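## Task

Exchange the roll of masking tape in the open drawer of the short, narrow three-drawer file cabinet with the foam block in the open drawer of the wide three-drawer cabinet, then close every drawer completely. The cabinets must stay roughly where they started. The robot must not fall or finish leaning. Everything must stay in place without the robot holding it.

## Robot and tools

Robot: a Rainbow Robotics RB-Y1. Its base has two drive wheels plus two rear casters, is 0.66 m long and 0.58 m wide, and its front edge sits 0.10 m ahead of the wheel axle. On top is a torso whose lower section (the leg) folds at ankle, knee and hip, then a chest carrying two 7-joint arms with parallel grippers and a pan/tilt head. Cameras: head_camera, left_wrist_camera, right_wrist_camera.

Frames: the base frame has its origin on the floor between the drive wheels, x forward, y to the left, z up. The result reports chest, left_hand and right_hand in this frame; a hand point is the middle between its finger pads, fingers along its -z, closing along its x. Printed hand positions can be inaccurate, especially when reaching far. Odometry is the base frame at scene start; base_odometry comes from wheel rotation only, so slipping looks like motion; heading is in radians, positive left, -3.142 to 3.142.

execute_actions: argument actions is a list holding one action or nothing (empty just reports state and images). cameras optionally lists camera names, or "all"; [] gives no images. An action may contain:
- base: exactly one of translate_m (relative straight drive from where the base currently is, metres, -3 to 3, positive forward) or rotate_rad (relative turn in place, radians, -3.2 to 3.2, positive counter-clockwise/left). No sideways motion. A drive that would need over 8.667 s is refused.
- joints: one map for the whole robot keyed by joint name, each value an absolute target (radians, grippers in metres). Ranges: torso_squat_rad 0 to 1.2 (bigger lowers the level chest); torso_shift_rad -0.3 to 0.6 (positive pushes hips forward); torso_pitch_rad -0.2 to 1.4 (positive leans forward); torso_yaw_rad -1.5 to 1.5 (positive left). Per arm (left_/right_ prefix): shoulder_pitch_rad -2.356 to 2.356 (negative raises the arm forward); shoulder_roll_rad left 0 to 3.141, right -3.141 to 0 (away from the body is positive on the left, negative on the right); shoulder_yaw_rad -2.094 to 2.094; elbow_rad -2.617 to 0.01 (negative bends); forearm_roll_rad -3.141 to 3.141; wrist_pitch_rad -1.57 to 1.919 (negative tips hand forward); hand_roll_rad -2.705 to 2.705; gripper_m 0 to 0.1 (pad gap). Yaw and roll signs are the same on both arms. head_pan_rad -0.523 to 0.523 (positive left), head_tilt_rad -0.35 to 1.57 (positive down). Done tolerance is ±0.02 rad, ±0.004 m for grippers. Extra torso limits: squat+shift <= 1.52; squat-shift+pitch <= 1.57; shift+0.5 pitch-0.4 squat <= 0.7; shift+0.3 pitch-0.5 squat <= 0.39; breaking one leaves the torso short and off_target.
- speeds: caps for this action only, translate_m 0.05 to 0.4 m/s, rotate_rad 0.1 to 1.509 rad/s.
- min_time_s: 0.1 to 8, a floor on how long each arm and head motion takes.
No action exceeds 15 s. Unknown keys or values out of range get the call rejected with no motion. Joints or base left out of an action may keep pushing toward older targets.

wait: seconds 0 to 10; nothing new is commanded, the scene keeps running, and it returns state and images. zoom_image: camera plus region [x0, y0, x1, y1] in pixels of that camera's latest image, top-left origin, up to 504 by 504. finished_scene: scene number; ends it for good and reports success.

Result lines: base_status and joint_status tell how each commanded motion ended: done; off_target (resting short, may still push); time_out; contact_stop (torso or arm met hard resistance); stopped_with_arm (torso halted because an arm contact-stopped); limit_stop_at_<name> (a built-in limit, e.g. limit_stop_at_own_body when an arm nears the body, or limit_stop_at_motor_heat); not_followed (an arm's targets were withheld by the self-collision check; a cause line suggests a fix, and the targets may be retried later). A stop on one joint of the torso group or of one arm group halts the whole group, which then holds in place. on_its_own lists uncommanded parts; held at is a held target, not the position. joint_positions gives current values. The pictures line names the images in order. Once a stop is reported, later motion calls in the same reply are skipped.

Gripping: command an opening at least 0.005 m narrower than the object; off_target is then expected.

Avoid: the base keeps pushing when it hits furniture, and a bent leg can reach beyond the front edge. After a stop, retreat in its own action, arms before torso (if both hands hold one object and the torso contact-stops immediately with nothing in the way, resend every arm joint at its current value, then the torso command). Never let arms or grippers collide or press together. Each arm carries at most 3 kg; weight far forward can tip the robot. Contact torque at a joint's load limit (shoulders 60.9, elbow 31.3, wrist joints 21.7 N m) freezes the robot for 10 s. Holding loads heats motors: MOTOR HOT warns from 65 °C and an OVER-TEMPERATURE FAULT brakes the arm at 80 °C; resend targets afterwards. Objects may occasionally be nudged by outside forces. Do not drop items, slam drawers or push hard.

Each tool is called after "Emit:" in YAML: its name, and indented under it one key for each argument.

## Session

Emit:
execute_actions:
  actions: []
  cameras: ["head_camera"]

Emit:
execute_actions:
  actions:
    - {"base":{"rotate_rad":1.57}}
  cameras: ["head_camera"]

Emit:
execute_actions:
  actions:
    - {"base":{"rotate_rad":1.57}}
  cameras: ["head_camera"]

Emit:
execute_actions:
  actions:
    - {"base":{"rotate_rad":1.57}}
  cameras: ["head_camera"]

Scene clock: 0.00 s.
base_odometry: x=+0.000 y=+0.000 heading=+0.000 (m, m, rad; odometry frame)
base_status: not commanded
joint_positions: torso_squat_rad=+0.350 torso_shift_rad=-0.001 torso_pitch_rad=-0.001 torso_yaw_rad=+0.000 left_shoulder_pitch_rad=-0.002 left_shoulder_roll_rad=+0.040 left_shoulder_yaw_rad=-0.022 left_elbow_rad=-0.157 left_forearm_roll_rad=+0.031 left_wrist_pitch_rad=+0.020 left_hand_roll_rad=+0.040 left_gripper_m=+0.099 right_shoulder_pitch_rad=-0.018 right_shoulder_roll_rad=-0.054 right_shoulder_yaw_rad=-0.049 right_elbow_rad=-0.248 right_forearm_roll_rad=-0.031 right_wrist_pitch_rad=-0.026 right_hand_roll_rad=-0.006 right_gripper_m=+0.100 head_pan_rad=+0.000 head_tilt_rad=+0.400
joint_status: not commanded
chest: x=-0.2287 y=+0.0007 z=+1.2475 quat_wxyz=(+1.000, -0.001, +0.000, +0.000) (m; base frame)
left_hand: x=-0.1552 y=+0.2489 z=+0.5658 quat_wxyz=(+0.997, +0.016, -0.070, +0.023) (m; base frame)
right_hand: x=-0.0894 y=-0.2662 z=+0.5779 quat_wxyz=(+0.988, -0.028, -0.146, -0.036) (m; base frame)
pictures: head_camera
Images, in order (width x height): head_camera 896x504.

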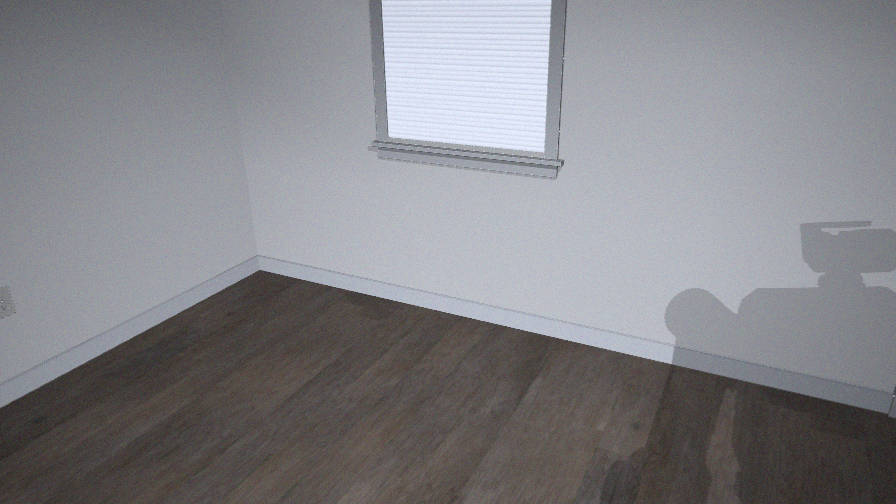

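Scene clock: 4.00 s.
base_odometry: x=+0.000 y=+0.000 heading=+1.569 (m, m, rad; odometry frame)
base_status: done
joint_positions: torso_squat_rad=+0.350 torso_shift_rad=-0.001 torso_pitch_rad=-0.001 torso_yaw_rad=+0.000 left_shoulder_pitch_rad=-0.002 left_shoulder_roll_rad=+0.041 left_shoulder_yaw_rad=-0.022 left_elbow_rad=-0.157 left_forearm_roll_rad=+0.031 left_wrist_pitch_rad=+0.020 left_hand_roll_rad=+0.040 left_gripper_m=+0.099 right_shoulder_pitch_rad=-0.018 right_shoulder_roll_rad=-0.054 right_shoulder_yaw_rad=-0.049 right_elbow_rad=-0.248 right_forearm_roll_rad=-0.031 right_wrist_pitch_rad=-0.026 right_hand_roll_rad=-0.006 right_gripper_m=+0.100 head_pan_rad=+0.000 head_tilt_rad=+0.400
joint_status: not commanded
chest: x=-0.2288 y=+0.0007 z=+1.2475 quat_wxyz=(+1.000, -0.001, +0.000, +0.000) (m; base frame)
left_hand: x=-0.1552 y=+0.2489 z=+0.5658 quat_wxyz=(+0.997, +0.016, -0.070, +0.023) (m; base frame)
right_hand: x=-0.0895 y=-0.2663 z=+0.5779 quat_wxyz=(+0.988, -0.028, -0.146, -0.036) (m; base frame)
pictures: head_camera
Images, in order (width x height): head_camera 896x504.

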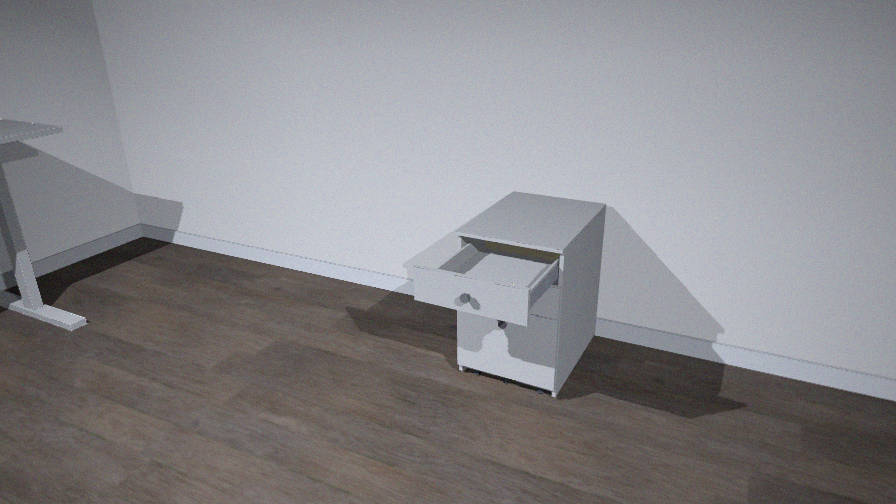

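Scene clock: 8.00 s.
base_odometry: x=+0.000 y=+0.000 heading=+3.139 (m, m, rad; odometry frame)
base_status: done
joint_positions: torso_squat_rad=+0.350 torso_shift_rad=-0.001 torso_pitch_rad=-0.001 torso_yaw_rad=+0.000 left_shoulder_pitch_rad=-0.002 left_shoulder_roll_rad=+0.041 left_shoulder_yaw_rad=-0.022 left_elbow_rad=-0.157 left_forearm_roll_rad=+0.031 left_wrist_pitch_rad=+0.020 left_hand_roll_rad=+0.040 left_gripper_m=+0.099 right_shoulder_pitch_rad=-0.018 right_shoulder_roll_rad=-0.054 right_shoulder_yaw_rad=-0.049 right_elbow_rad=-0.248 right_forearm_roll_rad=-0.031 right_wrist_pitch_rad=-0.026 right_hand_roll_rad=-0.006 right_gripper_m=+0.100 head_pan_rad=+0.000 head_tilt_rad=+0.400
joint_status: not commanded
chest: x=-0.2288 y=+0.0007 z=+1.2475 quat_wxyz=(+1.000, -0.001, +0.000, +0.000) (m; base frame)
left_hand: x=-0.1552 y=+0.2489 z=+0.5658 quat_wxyz=(+0.997, +0.016, -0.070, +0.023) (m; base frame)
right_hand: x=-0.0895 y=-0.2663 z=+0.5779 quat_wxyz=(+0.988, -0.028, -0.146, -0.036) (m; base frame)
pictures: head_camera
Images, in order (width x height): head_camera 896x504.

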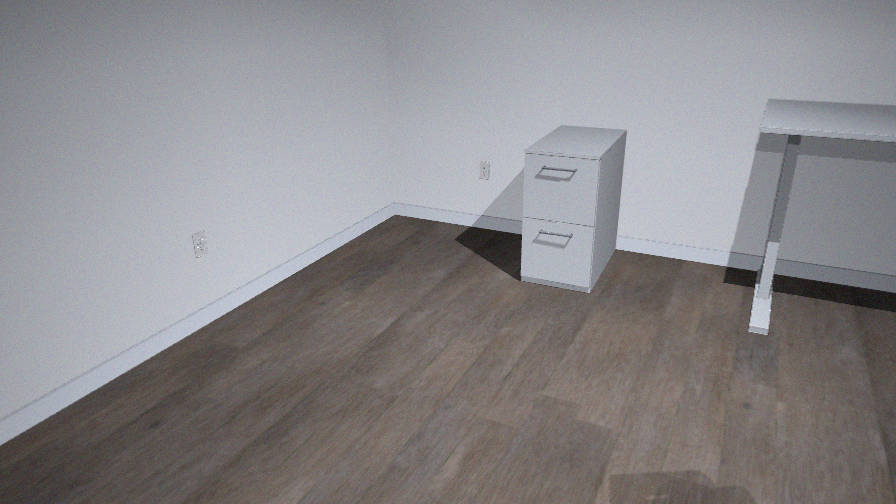

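Scene clock: 12.00 s.
base_odometry: x=+0.000 y=+0.000 heading=-1.575 (m, m, rad; odometry frame)
base_status: done
joint_positions: torso_squat_rad=+0.350 torso_shift_rad=-0.001 torso_pitch_rad=-0.001 torso_yaw_rad=+0.000 left_shoulder_pitch_rad=-0.002 left_shoulder_roll_rad=+0.041 left_shoulder_yaw_rad=-0.022 left_elbow_rad=-0.157 left_forearm_roll_rad=+0.031 left_wrist_pitch_rad=+0.020 left_hand_roll_rad=+0.040 left_gripper_m=+0.099 right_shoulder_pitch_rad=-0.018 right_shoulder_roll_rad=-0.054 right_shoulder_yaw_rad=-0.049 right_elbow_rad=-0.248 right_forearm_roll_rad=-0.031 right_wrist_pitch_rad=-0.026 right_hand_roll_rad=-0.006 right_gripper_m=+0.100 head_pan_rad=+0.000 head_tilt_rad=+0.400
joint_status: not commanded
chest: x=-0.2288 y=+0.0007 z=+1.2475 quat_wxyz=(+1.000, -0.001, +0.000, +0.000) (m; base frame)
left_hand: x=-0.1552 y=+0.2489 z=+0.5658 quat_wxyz=(+0.997, +0.016, -0.070, +0.023) (m; base frame)
right_hand: x=-0.0895 y=-0.2663 z=+0.5779 quat_wxyz=(+0.988, -0.028, -0.146, -0.036) (m; base frame)
pictures: head_camera
Images, in order (width x height): head_camera 896x504.

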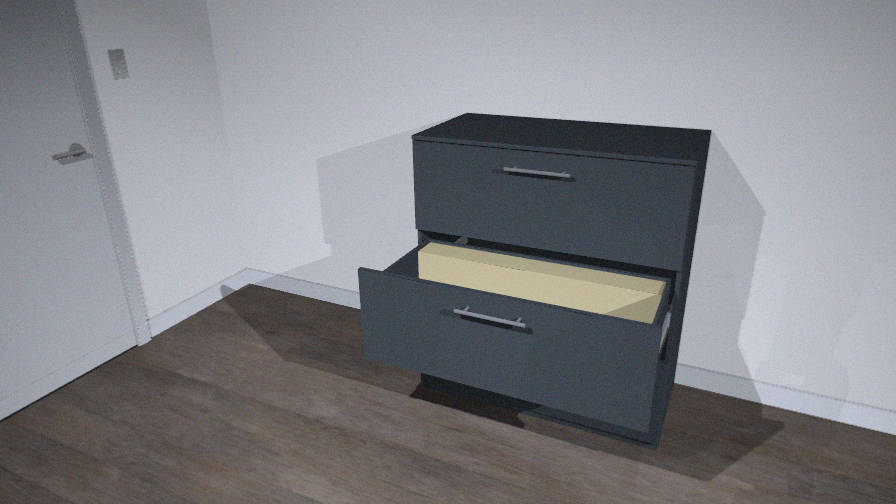

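Emit:
execute_actions:
  actions:
    - {"base":{"rotate_rad":0.24},"joints":{"torso_squat_rad":0.2,"torso_pitch_rad":0.3,"left_shoulder_pitch_rad":-1.4,"left_elbow_rad":-0.6,"left_wrist_pitch_rad":1.7,"left_shoulder_roll_rad":0.1,"head_tilt_rad":0.7}}
  cameras: []

Emit:
execute_actions:
  actions:
    - {"base":{"translate_m":0.59}}
  cameras: []

Emit:
execute_actions:
  actions:
    - {"base":{"rotate_rad":-0.64}}
  cameras: []

Emit:
execute_actions:
  actions:
    - {"base":{"translate_m":0.4}}
  cameras: ["head_camera"]

Scene clock: 15.00 s.
base_odometry: x=+0.000 y=+0.000 heading=-1.336 (m, m, rad; odometry frame)
base_status: done
joint_positions: torso_squat_rad=+0.200 torso_shift_rad=-0.001 torso_pitch_rad=+0.300 torso_yaw_rad=+0.000 left_shoulder_pitch_rad=-1.400 left_shoulder_roll_rad=+0.100 left_shoulder_yaw_rad=-0.022 left_elbow_rad=-0.600 left_forearm_roll_rad=+0.031 left_wrist_pitch_rad=+1.700 left_hand_roll_rad=+0.040 left_gripper_m=+0.099 right_shoulder_pitch_rad=-0.018 right_shoulder_roll_rad=-0.054 right_shoulder_yaw_rad=-0.049 right_elbow_rad=-0.248 right_forearm_roll_rad=-0.031 right_wrist_pitch_rad=-0.026 right_hand_roll_rad=-0.006 right_gripper_m=+0.100 head_pan_rad=+0.000 head_tilt_rad=+0.700
joint_status: all done
chest: x=-0.1371 y=+0.0007 z=+1.2621 quat_wxyz=(+0.989, -0.001, +0.149, +0.000) (m; base frame)
left_hand: x=+0.3734 y=+0.1267 z=+0.9797 quat_wxyz=(+0.984, +0.103, +0.021, -0.147) (m; base frame)
right_hand: x=-0.2024 y=-0.2663 z=+0.5813 quat_wxyz=(+0.999, -0.033, +0.003, -0.032) (m; base frame)
pictures: none
No camera images: the call's "cameras" was empty. Leave "cameras" out to get every camera's image.

Scene clock: 17.90 s.
base_odometry: x=+0.138 y=-0.574 heading=-1.335 (m, m, rad; odometry frame)
base_status: done
joint_positions: torso_squat_rad=+0.200 torso_shift_rad=-0.001 torso_pitch_rad=+0.300 torso_yaw_rad=+0.000 left_shoulder_pitch_rad=-1.400 left_shoulder_roll_rad=+0.100 left_shoulder_yaw_rad=-0.022 left_elbow_rad=-0.600 left_forearm_roll_rad=+0.031 left_wrist_pitch_rad=+1.700 left_hand_roll_rad=+0.040 left_gripper_m=+0.099 right_shoulder_pitch_rad=-0.018 right_shoulder_roll_rad=-0.054 right_shoulder_yaw_rad=-0.049 right_elbow_rad=-0.248 right_forearm_roll_rad=-0.031 right_wrist_pitch_rad=-0.026 right_hand_roll_rad=-0.006 right_gripper_m=+0.100 head_pan_rad=+0.000 head_tilt_rad=+0.700
joint_status: not commanded
chest: x=-0.1371 y=+0.0007 z=+1.2621 quat_wxyz=(+0.989, -0.001, +0.150, +0.000) (m; base frame)
left_hand: x=+0.3733 y=+0.1268 z=+0.9795 quat_wxyz=(+0.984, +0.103, +0.021, -0.147) (m; base frame)
right_hand: x=-0.2024 y=-0.2662 z=+0.5813 quat_wxyz=(+0.999, -0.033, +0.003, -0.032) (m; base frame)
pictures: none
No camera images: the call's "cameras" was empty. Leave "cameras" out to get every camera's image.

Scene clock: 20.47 s.
base_odometry: x=+0.138 y=-0.574 heading=-1.974 (m, m, rad; odometry frame)
base_status: done
joint_positions: torso_squat_rad=+0.200 torso_shift_rad=-0.001 torso_pitch_rad=+0.300 torso_yaw_rad=+0.000 left_shoulder_pitch_rad=-1.400 left_shoulder_roll_rad=+0.100 left_shoulder_yaw_rad=-0.022 left_elbow_rad=-0.600 left_forearm_roll_rad=+0.031 left_wrist_pitch_rad=+1.700 left_hand_roll_rad=+0.040 left_gripper_m=+0.099 right_shoulder_pitch_rad=-0.018 right_shoulder_roll_rad=-0.054 right_shoulder_yaw_rad=-0.049 right_elbow_rad=-0.248 right_forearm_roll_rad=-0.031 right_wrist_pitch_rad=-0.026 right_hand_roll_rad=-0.006 right_gripper_m=+0.100 head_pan_rad=+0.000 head_tilt_rad=+0.700
joint_status: not commanded
chest: x=-0.1371 y=+0.0007 z=+1.2621 quat_wxyz=(+0.989, -0.001, +0.150, +0.000) (m; base frame)
left_hand: x=+0.3732 y=+0.1268 z=+0.9795 quat_wxyz=(+0.984, +0.103, +0.021, -0.147) (m; base frame)
right_hand: x=-0.2024 y=-0.2663 z=+0.5813 quat_wxyz=(+0.999, -0.033, +0.003, -0.032) (m; base frame)
pictures: none
No camera images: the call's "cameras" was empty. Leave "cameras" out to get every camera's image.

Scene clock: 22.80 s.
base_odometry: x=-0.019 y=-0.941 heading=-1.975 (m, m, rad; odometry frame)
base_status: done
joint_positions: torso_squat_rad=+0.200 torso_shift_rad=-0.001 torso_pitch_rad=+0.300 torso_yaw_rad=+0.000 left_shoulder_pitch_rad=-1.400 left_shoulder_roll_rad=+0.100 left_shoulder_yaw_rad=-0.022 left_elbow_rad=-0.600 left_forearm_roll_rad=+0.031 left_wrist_pitch_rad=+1.700 left_hand_roll_rad=+0.040 left_gripper_m=+0.099 right_shoulder_pitch_rad=-0.018 right_shoulder_roll_rad=-0.054 right_shoulder_yaw_rad=-0.049 right_elbow_rad=-0.248 right_forearm_roll_rad=-0.031 right_wrist_pitch_rad=-0.026 right_hand_roll_rad=-0.006 right_gripper_m=+0.100 head_pan_rad=+0.000 head_tilt_rad=+0.700
joint_status: not commanded
chest: x=-0.1371 y=+0.0007 z=+1.2621 quat_wxyz=(+0.989, -0.001, +0.150, +0.000) (m; base frame)
left_hand: x=+0.3733 y=+0.1268 z=+0.9795 quat_wxyz=(+0.984, +0.103, +0.021, -0.147) (m; base frame)
right_hand: x=-0.2024 y=-0.2663 z=+0.5813 quat_wxyz=(+0.999, -0.033, +0.003, -0.032) (m; base frame)
pictures: head_camera
Images, in order (width x height): head_camera 896x504.

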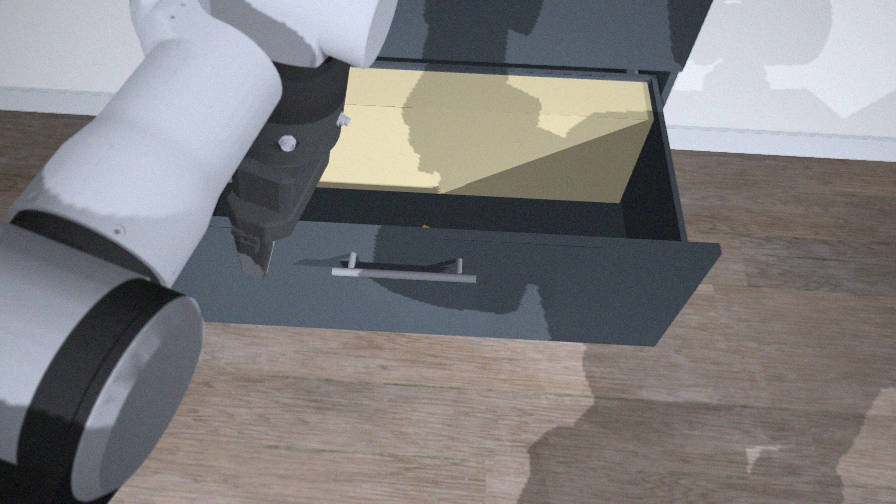

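Emit:
execute_actions:
  actions:
    - {"base":{"rotate_rad":-0.06}}
  cameras: []

Emit:
execute_actions:
  actions:
    - {"base":{"translate_m":0.24}}
  cameras: []

Emit:
execute_actions:
  actions:
    - {"joints":{"torso_pitch_rad":0.7,"left_wrist_pitch_rad":1.3,"head_tilt_rad":0.5,"torso_squat_rad":0.4,"left_shoulder_roll_rad":0.2}}
  cameras: ["head_camera","left_wrist_camera"]

Scene clock: 24.70 s.
base_odometry: x=-0.019 y=-0.942 heading=-2.033 (m, m, rad; odometry frame)
base_status: done
joint_positions: torso_squat_rad=+0.200 torso_shift_rad=-0.001 torso_pitch_rad=+0.300 torso_yaw_rad=+0.000 left_shoulder_pitch_rad=-1.400 left_shoulder_roll_rad=+0.100 left_shoulder_yaw_rad=-0.022 left_elbow_rad=-0.600 left_forearm_roll_rad=+0.031 left_wrist_pitch_rad=+1.700 left_hand_roll_rad=+0.040 left_gripper_m=+0.099 right_shoulder_pitch_rad=-0.018 right_shoulder_roll_rad=-0.054 right_shoulder_yaw_rad=-0.049 right_elbow_rad=-0.248 right_forearm_roll_rad=-0.031 right_wrist_pitch_rad=-0.026 right_hand_roll_rad=-0.006 right_gripper_m=+0.100 head_pan_rad=+0.000 head_tilt_rad=+0.700
joint_status: not commanded
chest: x=-0.1371 y=+0.0007 z=+1.2621 quat_wxyz=(+0.989, -0.001, +0.150, +0.000) (m; base frame)
left_hand: x=+0.3732 y=+0.1268 z=+0.9795 quat_wxyz=(+0.984, +0.103, +0.021, -0.147) (m; base frame)
right_hand: x=-0.2024 y=-0.2663 z=+0.5813 quat_wxyz=(+0.999, -0.033, +0.003, -0.032) (m; base frame)
pictures: none
No camera images: the call's "cameras" was empty. Leave "cameras" out to get every camera's image.

Scene clock: 26.80 s.
base_odometry: x=-0.126 y=-1.156 heading=-2.033 (m, m, rad; odometry frame)
base_status: done
joint_positions: torso_squat_rad=+0.200 torso_shift_rad=-0.001 torso_pitch_rad=+0.300 torso_yaw_rad=+0.000 left_shoulder_pitch_rad=-1.400 left_shoulder_roll_rad=+0.100 left_shoulder_yaw_rad=-0.022 left_elbow_rad=-0.600 left_forearm_roll_rad=+0.031 left_wrist_pitch_rad=+1.700 left_hand_roll_rad=+0.040 left_gripper_m=+0.099 right_shoulder_pitch_rad=-0.018 right_shoulder_roll_rad=-0.054 right_shoulder_yaw_rad=-0.049 right_elbow_rad=-0.248 right_forearm_roll_rad=-0.031 right_wrist_pitch_rad=-0.026 right_hand_roll_rad=-0.006 right_gripper_m=+0.100 head_pan_rad=+0.000 head_tilt_rad=+0.700
joint_status: not commanded
chest: x=-0.1371 y=+0.0007 z=+1.2621 quat_wxyz=(+0.989, -0.001, +0.150, +0.000) (m; base frame)
left_hand: x=+0.3732 y=+0.1268 z=+0.9795 quat_wxyz=(+0.984, +0.103, +0.021, -0.147) (m; base frame)
right_hand: x=-0.2024 y=-0.2663 z=+0.5813 quat_wxyz=(+0.999, -0.033, +0.003, -0.032) (m; base frame)
pictures: none
No camera images: the call's "cameras" was empty. Leave "cameras" out to get every camera's image.

Scene clock: 28.97 s.
base_odometry: x=-0.126 y=-1.156 heading=-2.033 (m, m, rad; odometry frame)
base_status: not commanded
joint_positions: torso_squat_rad=+0.400 torso_shift_rad=-0.001 torso_pitch_rad=+0.700 torso_yaw_rad=+0.000 left_shoulder_pitch_rad=-1.400 left_shoulder_roll_rad=+0.200 left_shoulder_yaw_rad=-0.022 left_elbow_rad=-0.600 left_forearm_roll_rad=+0.031 left_wrist_pitch_rad=+1.300 left_hand_roll_rad=+0.040 left_gripper_m=+0.099 right_shoulder_pitch_rad=-0.018 right_shoulder_roll_rad=-0.054 right_shoulder_yaw_rad=-0.049 right_elbow_rad=-0.248 right_forearm_roll_rad=-0.031 right_wrist_pitch_rad=-0.026 right_hand_roll_rad=-0.006 right_gripper_m=+0.100 head_pan_rad=+0.000 head_tilt_rad=+0.500
joint_status: all done
chest: x=-0.0291 y=+0.0007 z=+1.1619 quat_wxyz=(+0.939, -0.001, +0.343, +0.000) (m; base frame)
left_hand: x=+0.4370 y=+0.1575 z=+0.6861 quat_wxyz=(+0.987, +0.068, +0.013, -0.143) (m; base frame)
right_hand: x=-0.3546 y=-0.2663 z=+0.5603 quat_wxyz=(+0.978, -0.039, +0.202, -0.025) (m; base frame)
pictures: head_camera, left_wrist_camera
Images, in order (width x height): head_camera 896x504, left_wrist_camera 644x364.

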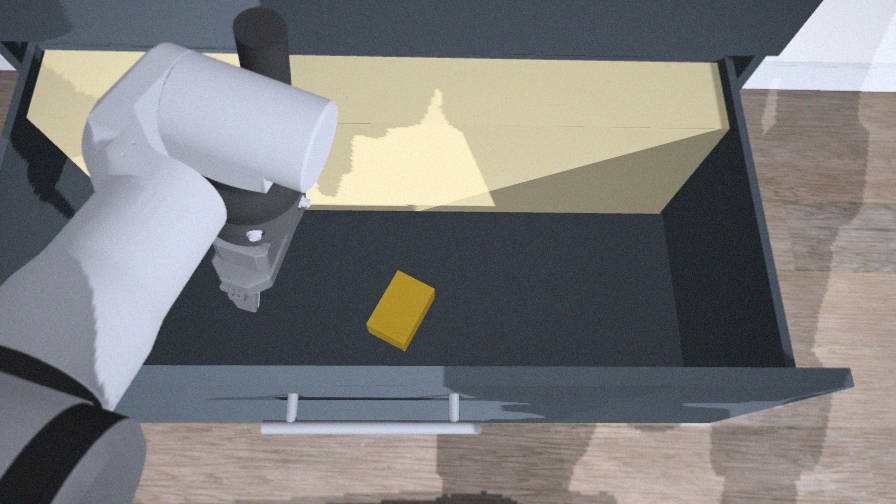

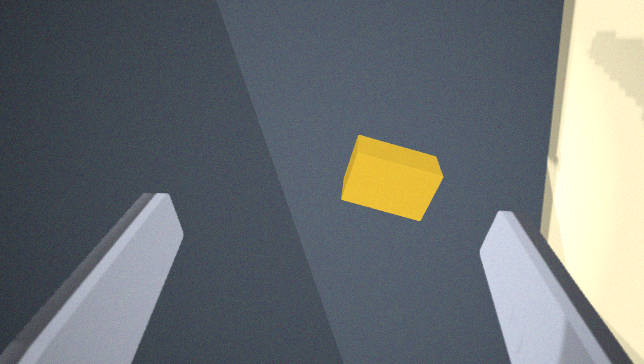

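Emit:
execute_actions:
  actions:
    - {"base":{"translate_m":0.06},"joints":{"left_shoulder_roll_rad":0.04,"left_hand_roll_rad":1.5,"torso_squat_rad":0.65}}
  cameras: ["head_camera","left_wrist_camera"]

Scene clock: 31.33 s.
base_odometry: x=-0.153 y=-1.210 heading=-2.034 (m, m, rad; odometry frame)
base_status: done
joint_positions: torso_squat_rad=+0.650 torso_shift_rad=-0.001 torso_pitch_rad=+0.700 torso_yaw_rad=+0.000 left_shoulder_pitch_rad=-1.400 left_shoulder_roll_rad=+0.040 left_shoulder_yaw_rad=-0.022 left_elbow_rad=-0.600 left_forearm_roll_rad=+0.031 left_wrist_pitch_rad=+1.300 left_hand_roll_rad=+1.500 left_gripper_m=+0.099 right_shoulder_pitch_rad=-0.018 right_shoulder_roll_rad=-0.054 right_shoulder_yaw_rad=-0.049 right_elbow_rad=-0.248 right_forearm_roll_rad=-0.031 right_wrist_pitch_rad=-0.026 right_hand_roll_rad=-0.006 right_gripper_m=+0.100 head_pan_rad=+0.000 head_tilt_rad=+0.500
joint_status: all done
chest: x=-0.0291 y=+0.0006 z=+1.0744 quat_wxyz=(+0.939, -0.001, +0.343, +0.000) (m; base frame)
left_hand: x=+0.3971 y=+0.0565 z=+0.5908 quat_wxyz=(+0.859, +0.024, +0.016, +0.511) (m; base frame)
right_hand: x=-0.3545 y=-0.2663 z=+0.4728 quat_wxyz=(+0.978, -0.039, +0.202, -0.025) (m; base frame)
pictures: head_camera, left_wrist_camera
Images, in order (width x height): head_camera 896x504, left_wrist_camera 644x364.

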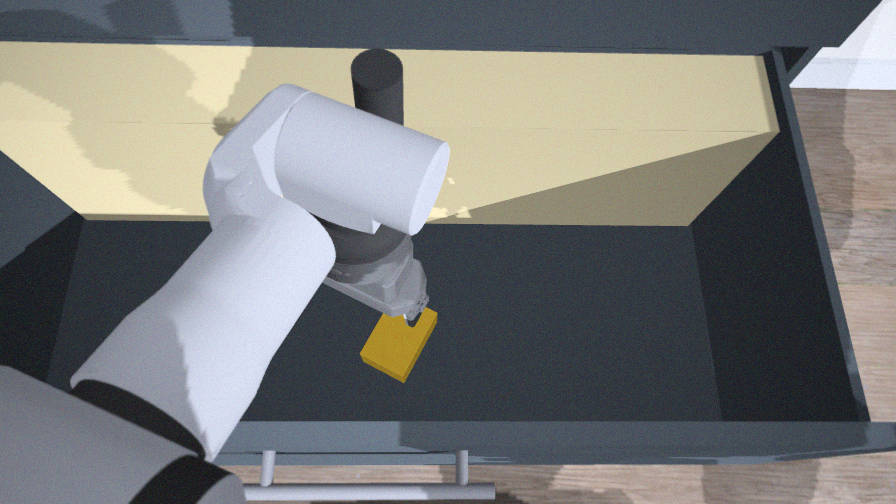

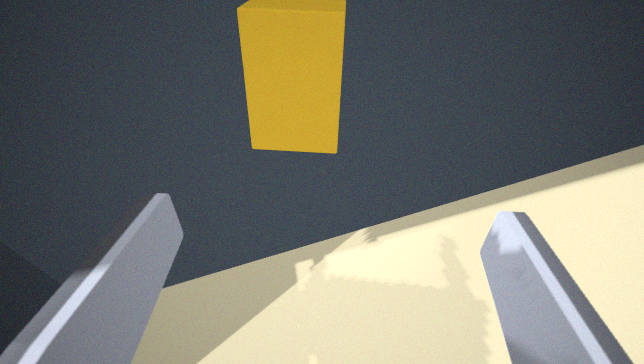

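Emit:
execute_actions:
  actions:
    - {"base":{"translate_m":-0.06}}
  cameras: []

Emit:
execute_actions:
  actions:
    - {"joints":{"torso_squat_rad":0.86}}
  cameras: ["head_camera","left_wrist_camera"]

Scene clock: 33.10 s.
base_odometry: x=-0.126 y=-1.156 heading=-2.033 (m, m, rad; odometry frame)
base_status: done
joint_positions: torso_squat_rad=+0.650 torso_shift_rad=-0.001 torso_pitch_rad=+0.700 torso_yaw_rad=+0.000 left_shoulder_pitch_rad=-1.400 left_shoulder_roll_rad=+0.040 left_shoulder_yaw_rad=-0.022 left_elbow_rad=-0.600 left_forearm_roll_rad=+0.031 left_wrist_pitch_rad=+1.300 left_hand_roll_rad=+1.500 left_gripper_m=+0.099 right_shoulder_pitch_rad=-0.018 right_shoulder_roll_rad=-0.054 right_shoulder_yaw_rad=-0.049 right_elbow_rad=-0.248 right_forearm_roll_rad=-0.031 right_wrist_pitch_rad=-0.026 right_hand_roll_rad=-0.006 right_gripper_m=+0.100 head_pan_rad=+0.000 head_tilt_rad=+0.500
joint_status: not commanded
chest: x=-0.0292 y=+0.0006 z=+1.0744 quat_wxyz=(+0.939, -0.001, +0.343, +0.000) (m; base frame)
left_hand: x=+0.3971 y=+0.0565 z=+0.5908 quat_wxyz=(+0.859, +0.024, +0.016, +0.511) (m; base frame)
right_hand: x=-0.3546 y=-0.2663 z=+0.4728 quat_wxyz=(+0.978, -0.039, +0.202, -0.025) (m; base frame)
pictures: none
No camera images: the call's "cameras" was empty. Leave "cameras" out to get every camera's image.

Scene clock: 34.60 s.
base_odometry: x=-0.126 y=-1.156 heading=-2.033 (m, m, rad; odometry frame)
base_status: not commanded
joint_positions: torso_squat_rad=+0.860 torso_shift_rad=-0.001 torso_pitch_rad=+0.700 torso_yaw_rad=+0.000 left_shoulder_pitch_rad=-1.400 left_shoulder_roll_rad=+0.040 left_shoulder_yaw_rad=-0.022 left_elbow_rad=-0.600 left_forearm_roll_rad=+0.031 left_wrist_pitch_rad=+1.300 left_hand_roll_rad=+1.500 left_gripper_m=+0.099 right_shoulder_pitch_rad=-0.018 right_shoulder_roll_rad=-0.054 right_shoulder_yaw_rad=-0.049 right_elbow_rad=-0.248 right_forearm_roll_rad=-0.031 right_wrist_pitch_rad=-0.026 right_hand_roll_rad=-0.006 right_gripper_m=+0.100 head_pan_rad=+0.000 head_tilt_rad=+0.500
joint_status: all done
chest: x=-0.0290 y=+0.0006 z=+0.9738 quat_wxyz=(+0.939, -0.001, +0.343, +0.000) (m; base frame)
left_hand: x=+0.3972 y=+0.0564 z=+0.4902 quat_wxyz=(+0.859, +0.024, +0.016, +0.511) (m; base frame)
right_hand: x=-0.3545 y=-0.2664 z=+0.3723 quat_wxyz=(+0.978, -0.039, +0.202, -0.025) (m; base frame)
pictures: head_camera, left_wrist_camera
Images, in order (width x height): head_camera 896x504, left_wrist_camera 644x364.

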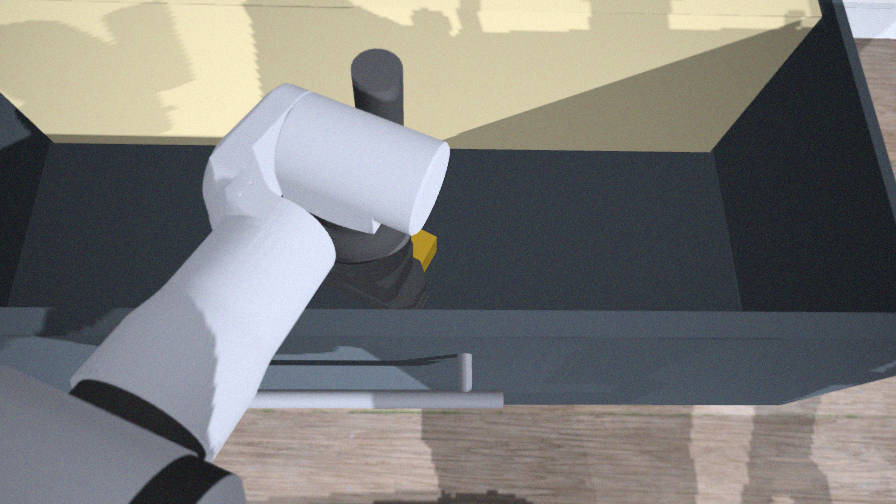

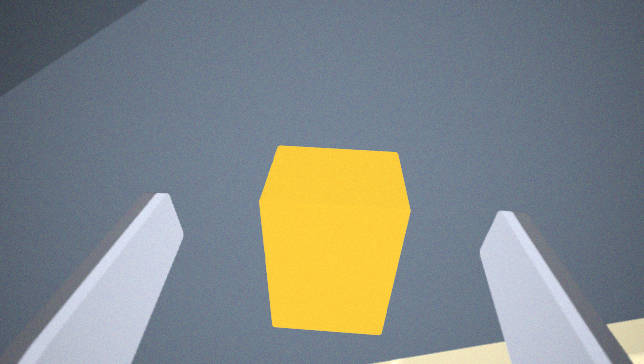

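Emit:
execute_actions:
  actions:
    - {"base":{"translate_m":0.04},"joints":{"left_shoulder_pitch_rad":-1.32,"left_wrist_pitch_rad":1.22},"min_time_s":1.2}
  cameras: ["left_wrist_camera"]

Emit:
execute_actions:
  actions:
    - {"joints":{"left_gripper_m":0.02}}
  cameras: ["left_wrist_camera"]

Scene clock: 36.47 s.
base_odometry: x=-0.144 y=-1.192 heading=-2.034 (m, m, rad; odometry frame)
base_status: done
joint_positions: torso_squat_rad=+0.860 torso_shift_rad=-0.001 torso_pitch_rad=+0.700 torso_yaw_rad=+0.000 left_shoulder_pitch_rad=-1.320 left_shoulder_roll_rad=+0.040 left_shoulder_yaw_rad=-0.022 left_elbow_rad=-0.600 left_forearm_roll_rad=+0.031 left_wrist_pitch_rad=+1.220 left_hand_roll_rad=+1.500 left_gripper_m=+0.099 right_shoulder_pitch_rad=-0.018 right_shoulder_roll_rad=-0.054 right_shoulder_yaw_rad=-0.049 right_elbow_rad=-0.248 right_forearm_roll_rad=-0.031 right_wrist_pitch_rad=-0.026 right_hand_roll_rad=-0.006 right_gripper_m=+0.100 head_pan_rad=+0.000 head_tilt_rad=+0.500
joint_status: all done
chest: x=-0.0290 y=+0.0006 z=+0.9738 quat_wxyz=(+0.939, -0.001, +0.343, +0.000) (m; base frame)
left_hand: x=+0.3753 y=+0.0664 z=+0.4591 quat_wxyz=(+0.854, +0.018, +0.021, +0.520) (m; base frame)
right_hand: x=-0.3545 y=-0.2664 z=+0.3723 quat_wxyz=(+0.978, -0.039, +0.202, -0.025) (m; base frame)
pictures: left_wrist_camera
Images, in order (width x height): left_wrist_camera 644x364.

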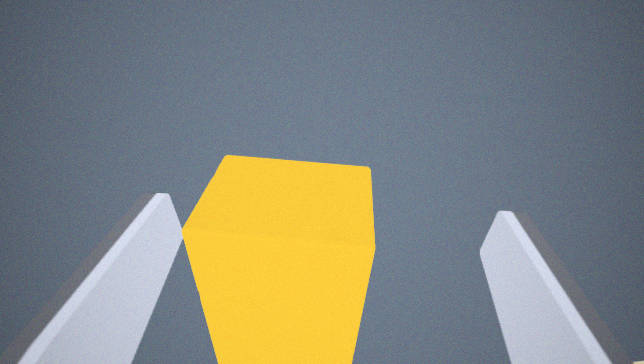

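Scene clock: 37.73 s.
base_odometry: x=-0.144 y=-1.192 heading=-2.034 (m, m, rad; odometry frame)
base_status: not commanded
joint_positions: torso_squat_rad=+0.860 torso_shift_rad=-0.001 torso_pitch_rad=+0.700 torso_yaw_rad=+0.000 left_shoulder_pitch_rad=-1.320 left_shoulder_roll_rad=+0.040 left_shoulder_yaw_rad=-0.022 left_elbow_rad=-0.600 left_forearm_roll_rad=+0.031 left_wrist_pitch_rad=+1.220 left_hand_roll_rad=+1.500 left_gripper_m=+0.020 right_shoulder_pitch_rad=-0.018 right_shoulder_roll_rad=-0.054 right_shoulder_yaw_rad=-0.049 right_elbow_rad=-0.248 right_forearm_roll_rad=-0.031 right_wrist_pitch_rad=-0.026 right_hand_roll_rad=-0.006 right_gripper_m=+0.100 head_pan_rad=+0.000 head_tilt_rad=+0.500
joint_status: all done
chest: x=-0.0290 y=+0.0006 z=+0.9738 quat_wxyz=(+0.939, -0.001, +0.343, +0.000) (m; base frame)
left_hand: x=+0.3753 y=+0.0664 z=+0.4591 quat_wxyz=(+0.854, +0.018, +0.021, +0.520) (m; base frame)
right_hand: x=-0.3545 y=-0.2664 z=+0.3723 quat_wxyz=(+0.978, -0.039, +0.202, -0.025) (m; base frame)
pictures: left_wrist_camera
Images, in order (width x height): left_wrist_camera 644x364.

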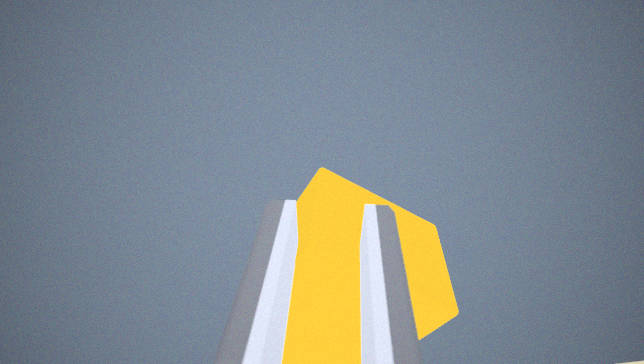

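Emit:
execute_actions:
  actions:
    - {"joints":{"left_gripper_m":0.1,"torso_squat_rad":0.7}}

Scene clock: 40.47 s.
base_odometry: x=-0.144 y=-1.192 heading=-2.034 (m, m, rad; odometry frame)
base_status: not commanded
joint_positions: torso_squat_rad=+0.700 torso_shift_rad=-0.001 torso_pitch_rad=+0.700 torso_yaw_rad=+0.000 left_shoulder_pitch_rad=-1.320 left_shoulder_roll_rad=+0.040 left_shoulder_yaw_rad=-0.022 left_elbow_rad=-0.600 left_forearm_roll_rad=+0.031 left_wrist_pitch_rad=+1.220 left_hand_roll_rad=+1.500 left_gripper_m=+0.099 right_shoulder_pitch_rad=-0.018 right_shoulder_roll_rad=-0.054 right_shoulder_yaw_rad=-0.049 right_elbow_rad=-0.248 right_forearm_roll_rad=-0.031 right_wrist_pitch_rad=-0.026 right_hand_roll_rad=-0.006 right_gripper_m=+0.100 head_pan_rad=+0.000 head_tilt_rad=+0.500
joint_status: all done
chest: x=-0.0291 y=+0.0006 z=+1.0526 quat_wxyz=(+0.939, -0.001, +0.343, +0.000) (m; base frame)
left_hand: x=+0.3752 y=+0.0664 z=+0.5377 quat_wxyz=(+0.854, +0.018, +0.021, +0.520) (m; base frame)
right_hand: x=-0.3545 y=-0.2663 z=+0.4510 quat_wxyz=(+0.978, -0.039, +0.202, -0.025) (m; base frame)
pictures: head_camera, left_wrist_camera, right_wrist_camera
Images, in order (width x height): head_camera 896x504, left_wrist_camera 644x364, right_wrist_camera 644x364.

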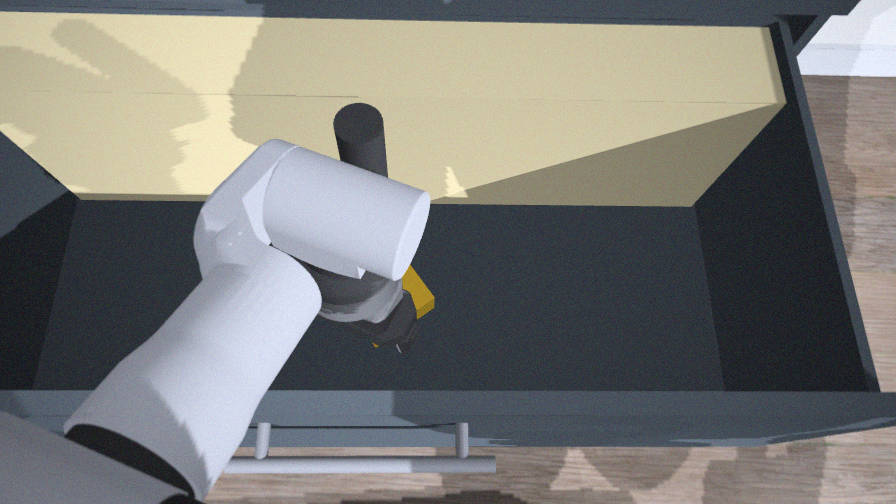

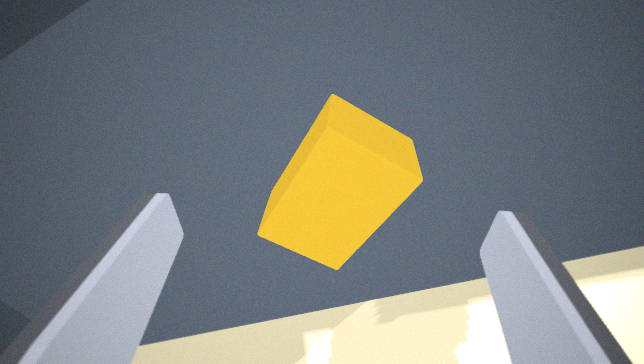

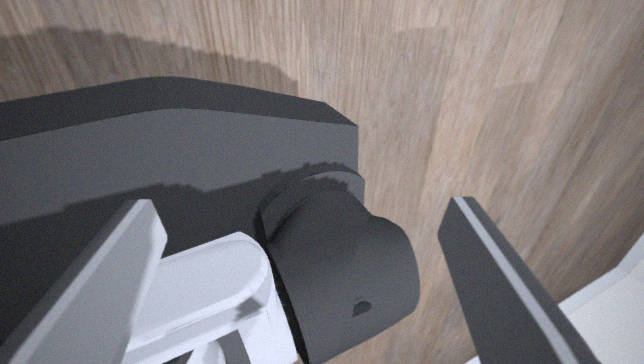

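Emit:
execute_actions:
  actions:
    - {"joints":{"left_hand_roll_rad":0.9,"torso_squat_rad":0.8}}
  cameras: ["left_wrist_camera"]

Scene clock: 42.03 s.
base_odometry: x=-0.144 y=-1.192 heading=-2.034 (m, m, rad; odometry frame)
base_status: not commanded
joint_positions: torso_squat_rad=+0.800 torso_shift_rad=-0.001 torso_pitch_rad=+0.700 torso_yaw_rad=+0.000 left_shoulder_pitch_rad=-1.320 left_shoulder_roll_rad=+0.040 left_shoulder_yaw_rad=-0.022 left_elbow_rad=-0.600 left_forearm_roll_rad=+0.031 left_wrist_pitch_rad=+1.220 left_hand_roll_rad=+0.900 left_gripper_m=+0.099 right_shoulder_pitch_rad=-0.018 right_shoulder_roll_rad=-0.054 right_shoulder_yaw_rad=-0.049 right_elbow_rad=-0.248 right_forearm_roll_rad=-0.031 right_wrist_pitch_rad=-0.026 right_hand_roll_rad=-0.006 right_gripper_m=+0.100 head_pan_rad=+0.000 head_tilt_rad=+0.500
joint_status: all done
chest: x=-0.0291 y=+0.0006 z=+1.0048 quat_wxyz=(+0.939, -0.001, +0.343, +0.000) (m; base frame)
left_hand: x=+0.3752 y=+0.0664 z=+0.4900 quat_wxyz=(+0.969, +0.011, +0.025, +0.244) (m; base frame)
right_hand: x=-0.3545 y=-0.2663 z=+0.4032 quat_wxyz=(+0.978, -0.039, +0.202, -0.025) (m; base frame)
pictures: left_wrist_camera
Images, in order (width x height): left_wrist_camera 644x364.

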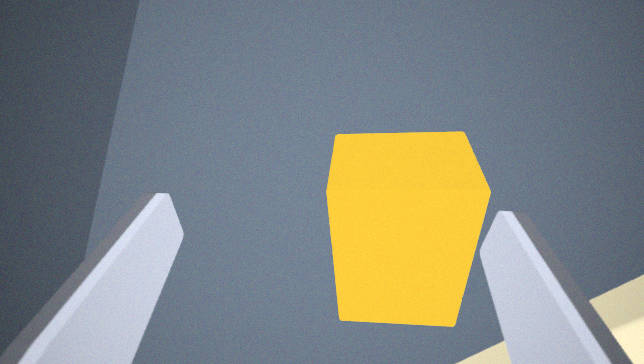

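Emit:
execute_actions:
  actions:
    - {"joints":{"torso_shift_rad":0.05,"torso_squat_rad":0.9}}
  cameras: ["left_wrist_camera"]

Emit:
execute_actions:
  actions:
    - {"joints":{"left_gripper_m":0.03}}
  cameras: ["left_wrist_camera"]

Scene clock: 43.90 s.
base_odometry: x=-0.144 y=-1.192 heading=-2.034 (m, m, rad; odometry frame)
base_status: not commanded
joint_positions: torso_squat_rad=+0.900 torso_shift_rad=+0.050 torso_pitch_rad=+0.700 torso_yaw_rad=+0.000 left_shoulder_pitch_rad=-1.320 left_shoulder_roll_rad=+0.040 left_shoulder_yaw_rad=-0.022 left_elbow_rad=-0.600 left_forearm_roll_rad=+0.031 left_wrist_pitch_rad=+1.220 left_hand_roll_rad=+0.900 left_gripper_m=+0.099 right_shoulder_pitch_rad=-0.018 right_shoulder_roll_rad=-0.054 right_shoulder_yaw_rad=-0.049 right_elbow_rad=-0.248 right_forearm_roll_rad=-0.031 right_wrist_pitch_rad=-0.026 right_hand_roll_rad=-0.006 right_gripper_m=+0.100 head_pan_rad=+0.000 head_tilt_rad=+0.500
joint_status: all done
chest: x=-0.0069 y=+0.0006 z=+0.9517 quat_wxyz=(+0.939, -0.001, +0.343, +0.000) (m; base frame)
left_hand: x=+0.3974 y=+0.0664 z=+0.4369 quat_wxyz=(+0.969, +0.011, +0.025, +0.244) (m; base frame)
right_hand: x=-0.3323 y=-0.2664 z=+0.3501 quat_wxyz=(+0.978, -0.039, +0.202, -0.025) (m; base frame)
pictures: left_wrist_camera
Images, in order (width x height): left_wrist_camera 644x364.

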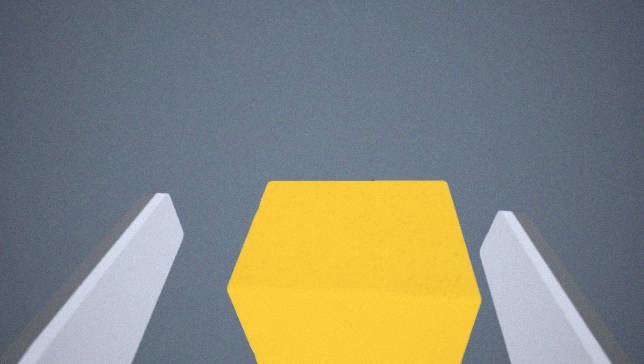

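Scene clock: 45.07 s.
base_odometry: x=-0.144 y=-1.192 heading=-2.034 (m, m, rad; odometry frame)
base_status: not commanded
joint_positions: torso_squat_rad=+0.900 torso_shift_rad=+0.050 torso_pitch_rad=+0.700 torso_yaw_rad=+0.000 left_shoulder_pitch_rad=-1.320 left_shoulder_roll_rad=+0.040 left_shoulder_yaw_rad=-0.022 left_elbow_rad=-0.600 left_forearm_roll_rad=+0.031 left_wrist_pitch_rad=+1.220 left_hand_roll_rad=+0.900 left_gripper_m=+0.059 right_shoulder_pitch_rad=-0.018 right_shoulder_roll_rad=-0.054 right_shoulder_yaw_rad=-0.049 right_elbow_rad=-0.248 right_forearm_roll_rad=-0.031 right_wrist_pitch_rad=-0.026 right_hand_roll_rad=-0.006 right_gripper_m=+0.100 head_pan_rad=+0.000 head_tilt_rad=+0.500
joint_status: left_gripper_m off_target (ended at +0.059, target +0.030)
chest: x=-0.0069 y=+0.0006 z=+0.9517 quat_wxyz=(+0.939, -0.001, +0.343, +0.000) (m; base frame)
left_hand: x=+0.3974 y=+0.0664 z=+0.4369 quat_wxyz=(+0.969, +0.011, +0.025, +0.244) (m; base frame)
right_hand: x=-0.3323 y=-0.2664 z=+0.3501 quat_wxyz=(+0.978, -0.039, +0.202, -0.025) (m; base frame)
pictures: left_wrist_camera
Images, in order (width x height): left_wrist_camera 644x364.

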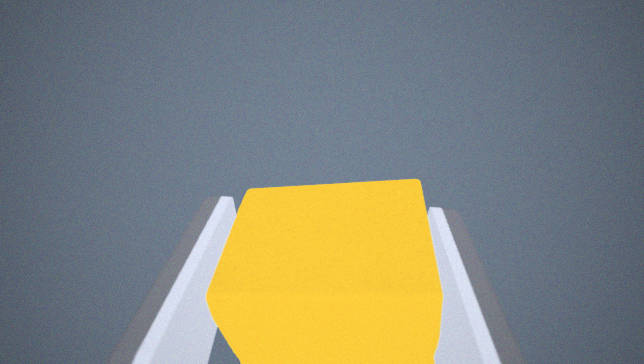

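Emit:
execute_actions:
  actions:
    - {"joints":{"torso_shift_rad":0,"torso_squat_rad":0.2}}
  cameras: []

Emit:
execute_actions:
  actions:
    - {"joints":{"torso_pitch_rad":0.3,"left_wrist_pitch_rad":1.62,"head_tilt_rad":0.4},"base":{"translate_m":-0.4}}
  cameras: []

Emit:
execute_actions:
  actions:
    - {"base":{"rotate_rad":-2.85}}
  cameras: ["head_camera"]

Scene clock: 48.60 s.
base_odometry: x=-0.144 y=-1.192 heading=-2.034 (m, m, rad; odometry frame)
base_status: not commanded
joint_positions: torso_squat_rad=+0.200 torso_shift_rad=+0.000 torso_pitch_rad=+0.700 torso_yaw_rad=+0.000 left_shoulder_pitch_rad=-1.320 left_shoulder_roll_rad=+0.040 left_shoulder_yaw_rad=-0.022 left_elbow_rad=-0.600 left_forearm_roll_rad=+0.031 left_wrist_pitch_rad=+1.220 left_hand_roll_rad=+0.900 left_gripper_m=+0.059 right_shoulder_pitch_rad=-0.018 right_shoulder_roll_rad=-0.054 right_shoulder_yaw_rad=-0.049 right_elbow_rad=-0.248 right_forearm_roll_rad=-0.031 right_wrist_pitch_rad=-0.026 right_hand_roll_rad=-0.006 right_gripper_m=+0.100 head_pan_rad=+0.000 head_tilt_rad=+0.500
joint_status: all done
chest: x=-0.0286 y=+0.0007 z=+1.2032 quat_wxyz=(+0.939, -0.001, +0.343, +0.000) (m; base frame)
left_hand: x=+0.3756 y=+0.0665 z=+0.6883 quat_wxyz=(+0.969, +0.011, +0.025, +0.244) (m; base frame)
right_hand: x=-0.3541 y=-0.2663 z=+0.6016 quat_wxyz=(+0.978, -0.039, +0.202, -0.025) (m; base frame)
pictures: none
No camera images: the call's "cameras" was empty. Leave "cameras" out to get every camera's image.

Scene clock: 51.17 s.
base_odometry: x=+0.034 y=-0.834 heading=-2.035 (m, m, rad; odometry frame)
base_status: done
joint_positions: torso_squat_rad=+0.200 torso_shift_rad=+0.000 torso_pitch_rad=+0.300 torso_yaw_rad=+0.000 left_shoulder_pitch_rad=-1.320 left_shoulder_roll_rad=+0.040 left_shoulder_yaw_rad=-0.022 left_elbow_rad=-0.600 left_forearm_roll_rad=+0.031 left_wrist_pitch_rad=+1.620 left_hand_roll_rad=+0.900 left_gripper_m=+0.030 right_shoulder_pitch_rad=-0.018 right_shoulder_roll_rad=-0.054 right_shoulder_yaw_rad=-0.049 right_elbow_rad=-0.248 right_forearm_roll_rad=-0.031 right_wrist_pitch_rad=-0.026 right_hand_roll_rad=-0.006 right_gripper_m=+0.100 head_pan_rad=+0.000 head_tilt_rad=+0.400
joint_status: all done
on_its_own: left_gripper_m moved -0.029 to your old target +0.030
chest: x=-0.1366 y=+0.0007 z=+1.2622 quat_wxyz=(+0.989, -0.001, +0.149, +0.000) (m; base frame)
left_hand: x=+0.3524 y=+0.1020 z=+0.9349 quat_wxyz=(+0.962, +0.082, -0.009, +0.258) (m; base frame)
right_hand: x=-0.2019 y=-0.2663 z=+0.5813 quat_wxyz=(+0.999, -0.033, +0.003, -0.032) (m; base frame)
pictures: none
No camera images: the call's "cameras" was empty. Leave "cameras" out to get every camera's image.

Scene clock: 56.27 s.
base_odometry: x=+0.034 y=-0.834 heading=+1.399 (m, m, rad; odometry frame)
base_status: done
joint_positions: torso_squat_rad=+0.200 torso_shift_rad=+0.000 torso_pitch_rad=+0.300 torso_yaw_rad=+0.000 left_shoulder_pitch_rad=-1.320 left_shoulder_roll_rad=+0.040 left_shoulder_yaw_rad=-0.022 left_elbow_rad=-0.600 left_forearm_roll_rad=+0.031 left_wrist_pitch_rad=+1.620 left_hand_roll_rad=+0.900 left_gripper_m=+0.030 right_shoulder_pitch_rad=-0.018 right_shoulder_roll_rad=-0.054 right_shoulder_yaw_rad=-0.049 right_elbow_rad=-0.248 right_forearm_roll_rad=-0.031 right_wrist_pitch_rad=-0.026 right_hand_roll_rad=-0.006 right_gripper_m=+0.100 head_pan_rad=+0.000 head_tilt_rad=+0.400
joint_status: not commanded
chest: x=-0.1366 y=+0.0007 z=+1.2622 quat_wxyz=(+0.989, -0.001, +0.149, +0.000) (m; base frame)
left_hand: x=+0.3524 y=+0.1020 z=+0.9349 quat_wxyz=(+0.962, +0.082, -0.009, +0.258) (m; base frame)
right_hand: x=-0.2019 y=-0.2663 z=+0.5813 quat_wxyz=(+0.999, -0.033, +0.003, -0.032) (m; base frame)
pictures: head_camera
Images, in order (width x height): head_camera 896x504.

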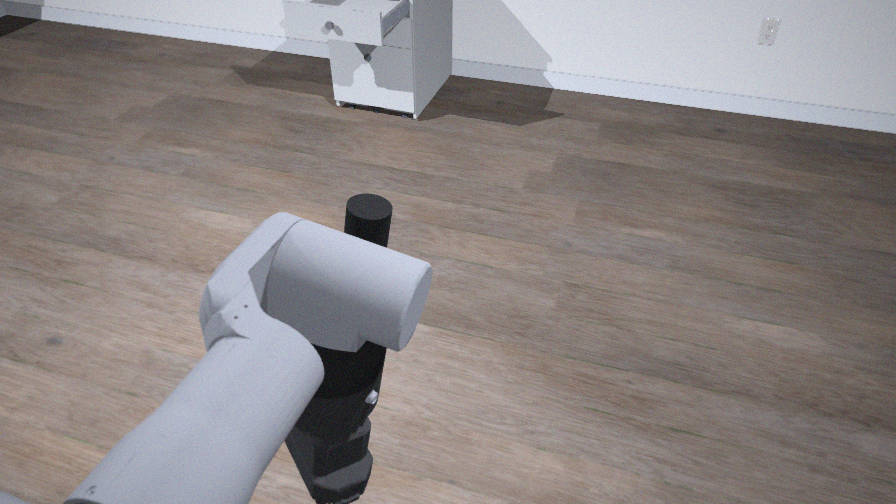

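Dropped the block. Turn back.

Emit:
execute_actions:
  actions:
    - {"base":{"rotate_rad":2.85},"joints":{"head_tilt_rad":0.8,"left_shoulder_roll_rad":0.6}}
  cameras: ["head_camera"]

Scene clock: 61.97 s.
base_odometry: x=+0.034 y=-0.834 heading=-2.035 (m, m, rad; odometry frame)
base_status: done
joint_positions: torso_squat_rad=+0.200 torso_shift_rad=+0.000 torso_pitch_rad=+0.300 torso_yaw_rad=+0.000 left_shoulder_pitch_rad=-1.320 left_shoulder_roll_rad=+0.600 left_shoulder_yaw_rad=-0.022 left_elbow_rad=-0.600 left_forearm_roll_rad=+0.031 left_wrist_pitch_rad=+1.620 left_hand_roll_rad=+0.900 left_gripper_m=+0.030 right_shoulder_pitch_rad=-0.018 right_shoulder_roll_rad=-0.054 right_shoulder_yaw_rad=-0.049 right_elbow_rad=-0.248 right_forearm_roll_rad=-0.031 right_wrist_pitch_rad=-0.026 right_hand_roll_rad=-0.006 right_gripper_m=+0.100 head_pan_rad=+0.000 head_tilt_rad=+0.800
joint_status: all done
chest: x=-0.1366 y=+0.0008 z=+1.2622 quat_wxyz=(+0.989, -0.001, +0.149, +0.000) (m; base frame)
left_hand: x=+0.3988 y=+0.4279 z=+1.0405 quat_wxyz=(+0.856, +0.192, -0.115, +0.467) (m; base frame)
right_hand: x=-0.2019 y=-0.2663 z=+0.5814 quat_wxyz=(+0.999, -0.033, +0.003, -0.032) (m; base frame)
pictures: head_camera
Images, in order (width x height): head_camera 896x504.

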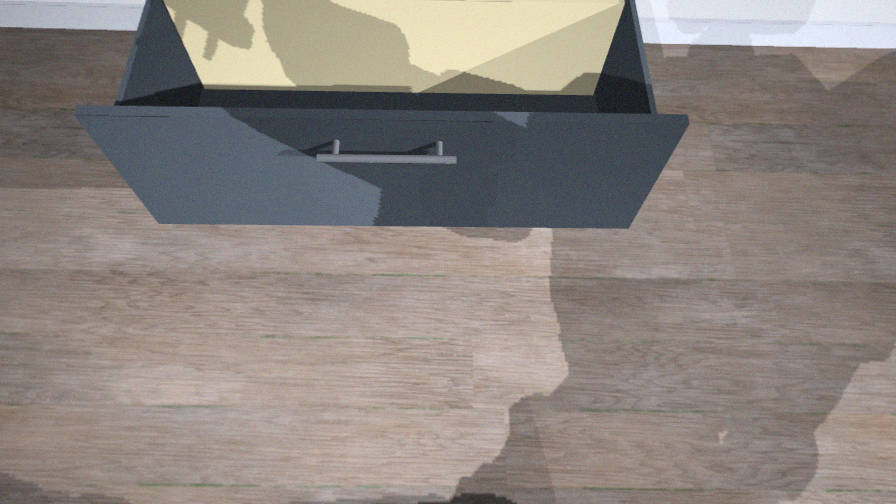

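Probably back in the drawer.

Emit:
execute_actions:
  actions:
    - {"base":{"translate_m":0.4},"joints":{"head_tilt_rad":0.9,"left_gripper_m":0.1}}
  cameras: ["head_camera"]

Scene clock: 64.57 s.
base_odometry: x=-0.145 y=-1.192 heading=-2.035 (m, m, rad; odometry frame)
base_status: done
joint_positions: torso_squat_rad=+0.200 torso_shift_rad=+0.000 torso_pitch_rad=+0.300 torso_yaw_rad=+0.000 left_shoulder_pitch_rad=-1.320 left_shoulder_roll_rad=+0.600 left_shoulder_yaw_rad=-0.022 left_elbow_rad=-0.600 left_forearm_roll_rad=+0.031 left_wrist_pitch_rad=+1.620 left_hand_roll_rad=+0.900 left_gripper_m=+0.099 right_shoulder_pitch_rad=-0.018 right_shoulder_roll_rad=-0.054 right_shoulder_yaw_rad=-0.049 right_elbow_rad=-0.248 right_forearm_roll_rad=-0.031 right_wrist_pitch_rad=-0.026 right_hand_roll_rad=-0.006 right_gripper_m=+0.100 head_pan_rad=+0.000 head_tilt_rad=+0.900
joint_status: all done
chest: x=-0.1365 y=+0.0007 z=+1.2621 quat_wxyz=(+0.989, -0.001, +0.150, +0.000) (m; base frame)
left_hand: x=+0.3988 y=+0.4278 z=+1.0404 quat_wxyz=(+0.856, +0.192, -0.114, +0.466) (m; base frame)
right_hand: x=-0.2018 y=-0.2663 z=+0.5813 quat_wxyz=(+0.999, -0.033, +0.003, -0.032) (m; base frame)
pictures: head_camera
Images, in order (width x height): head_camera 896x504.

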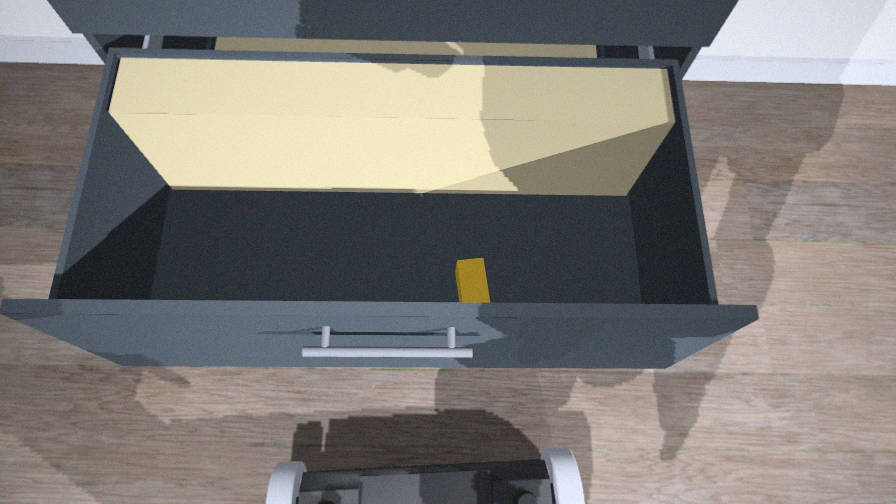

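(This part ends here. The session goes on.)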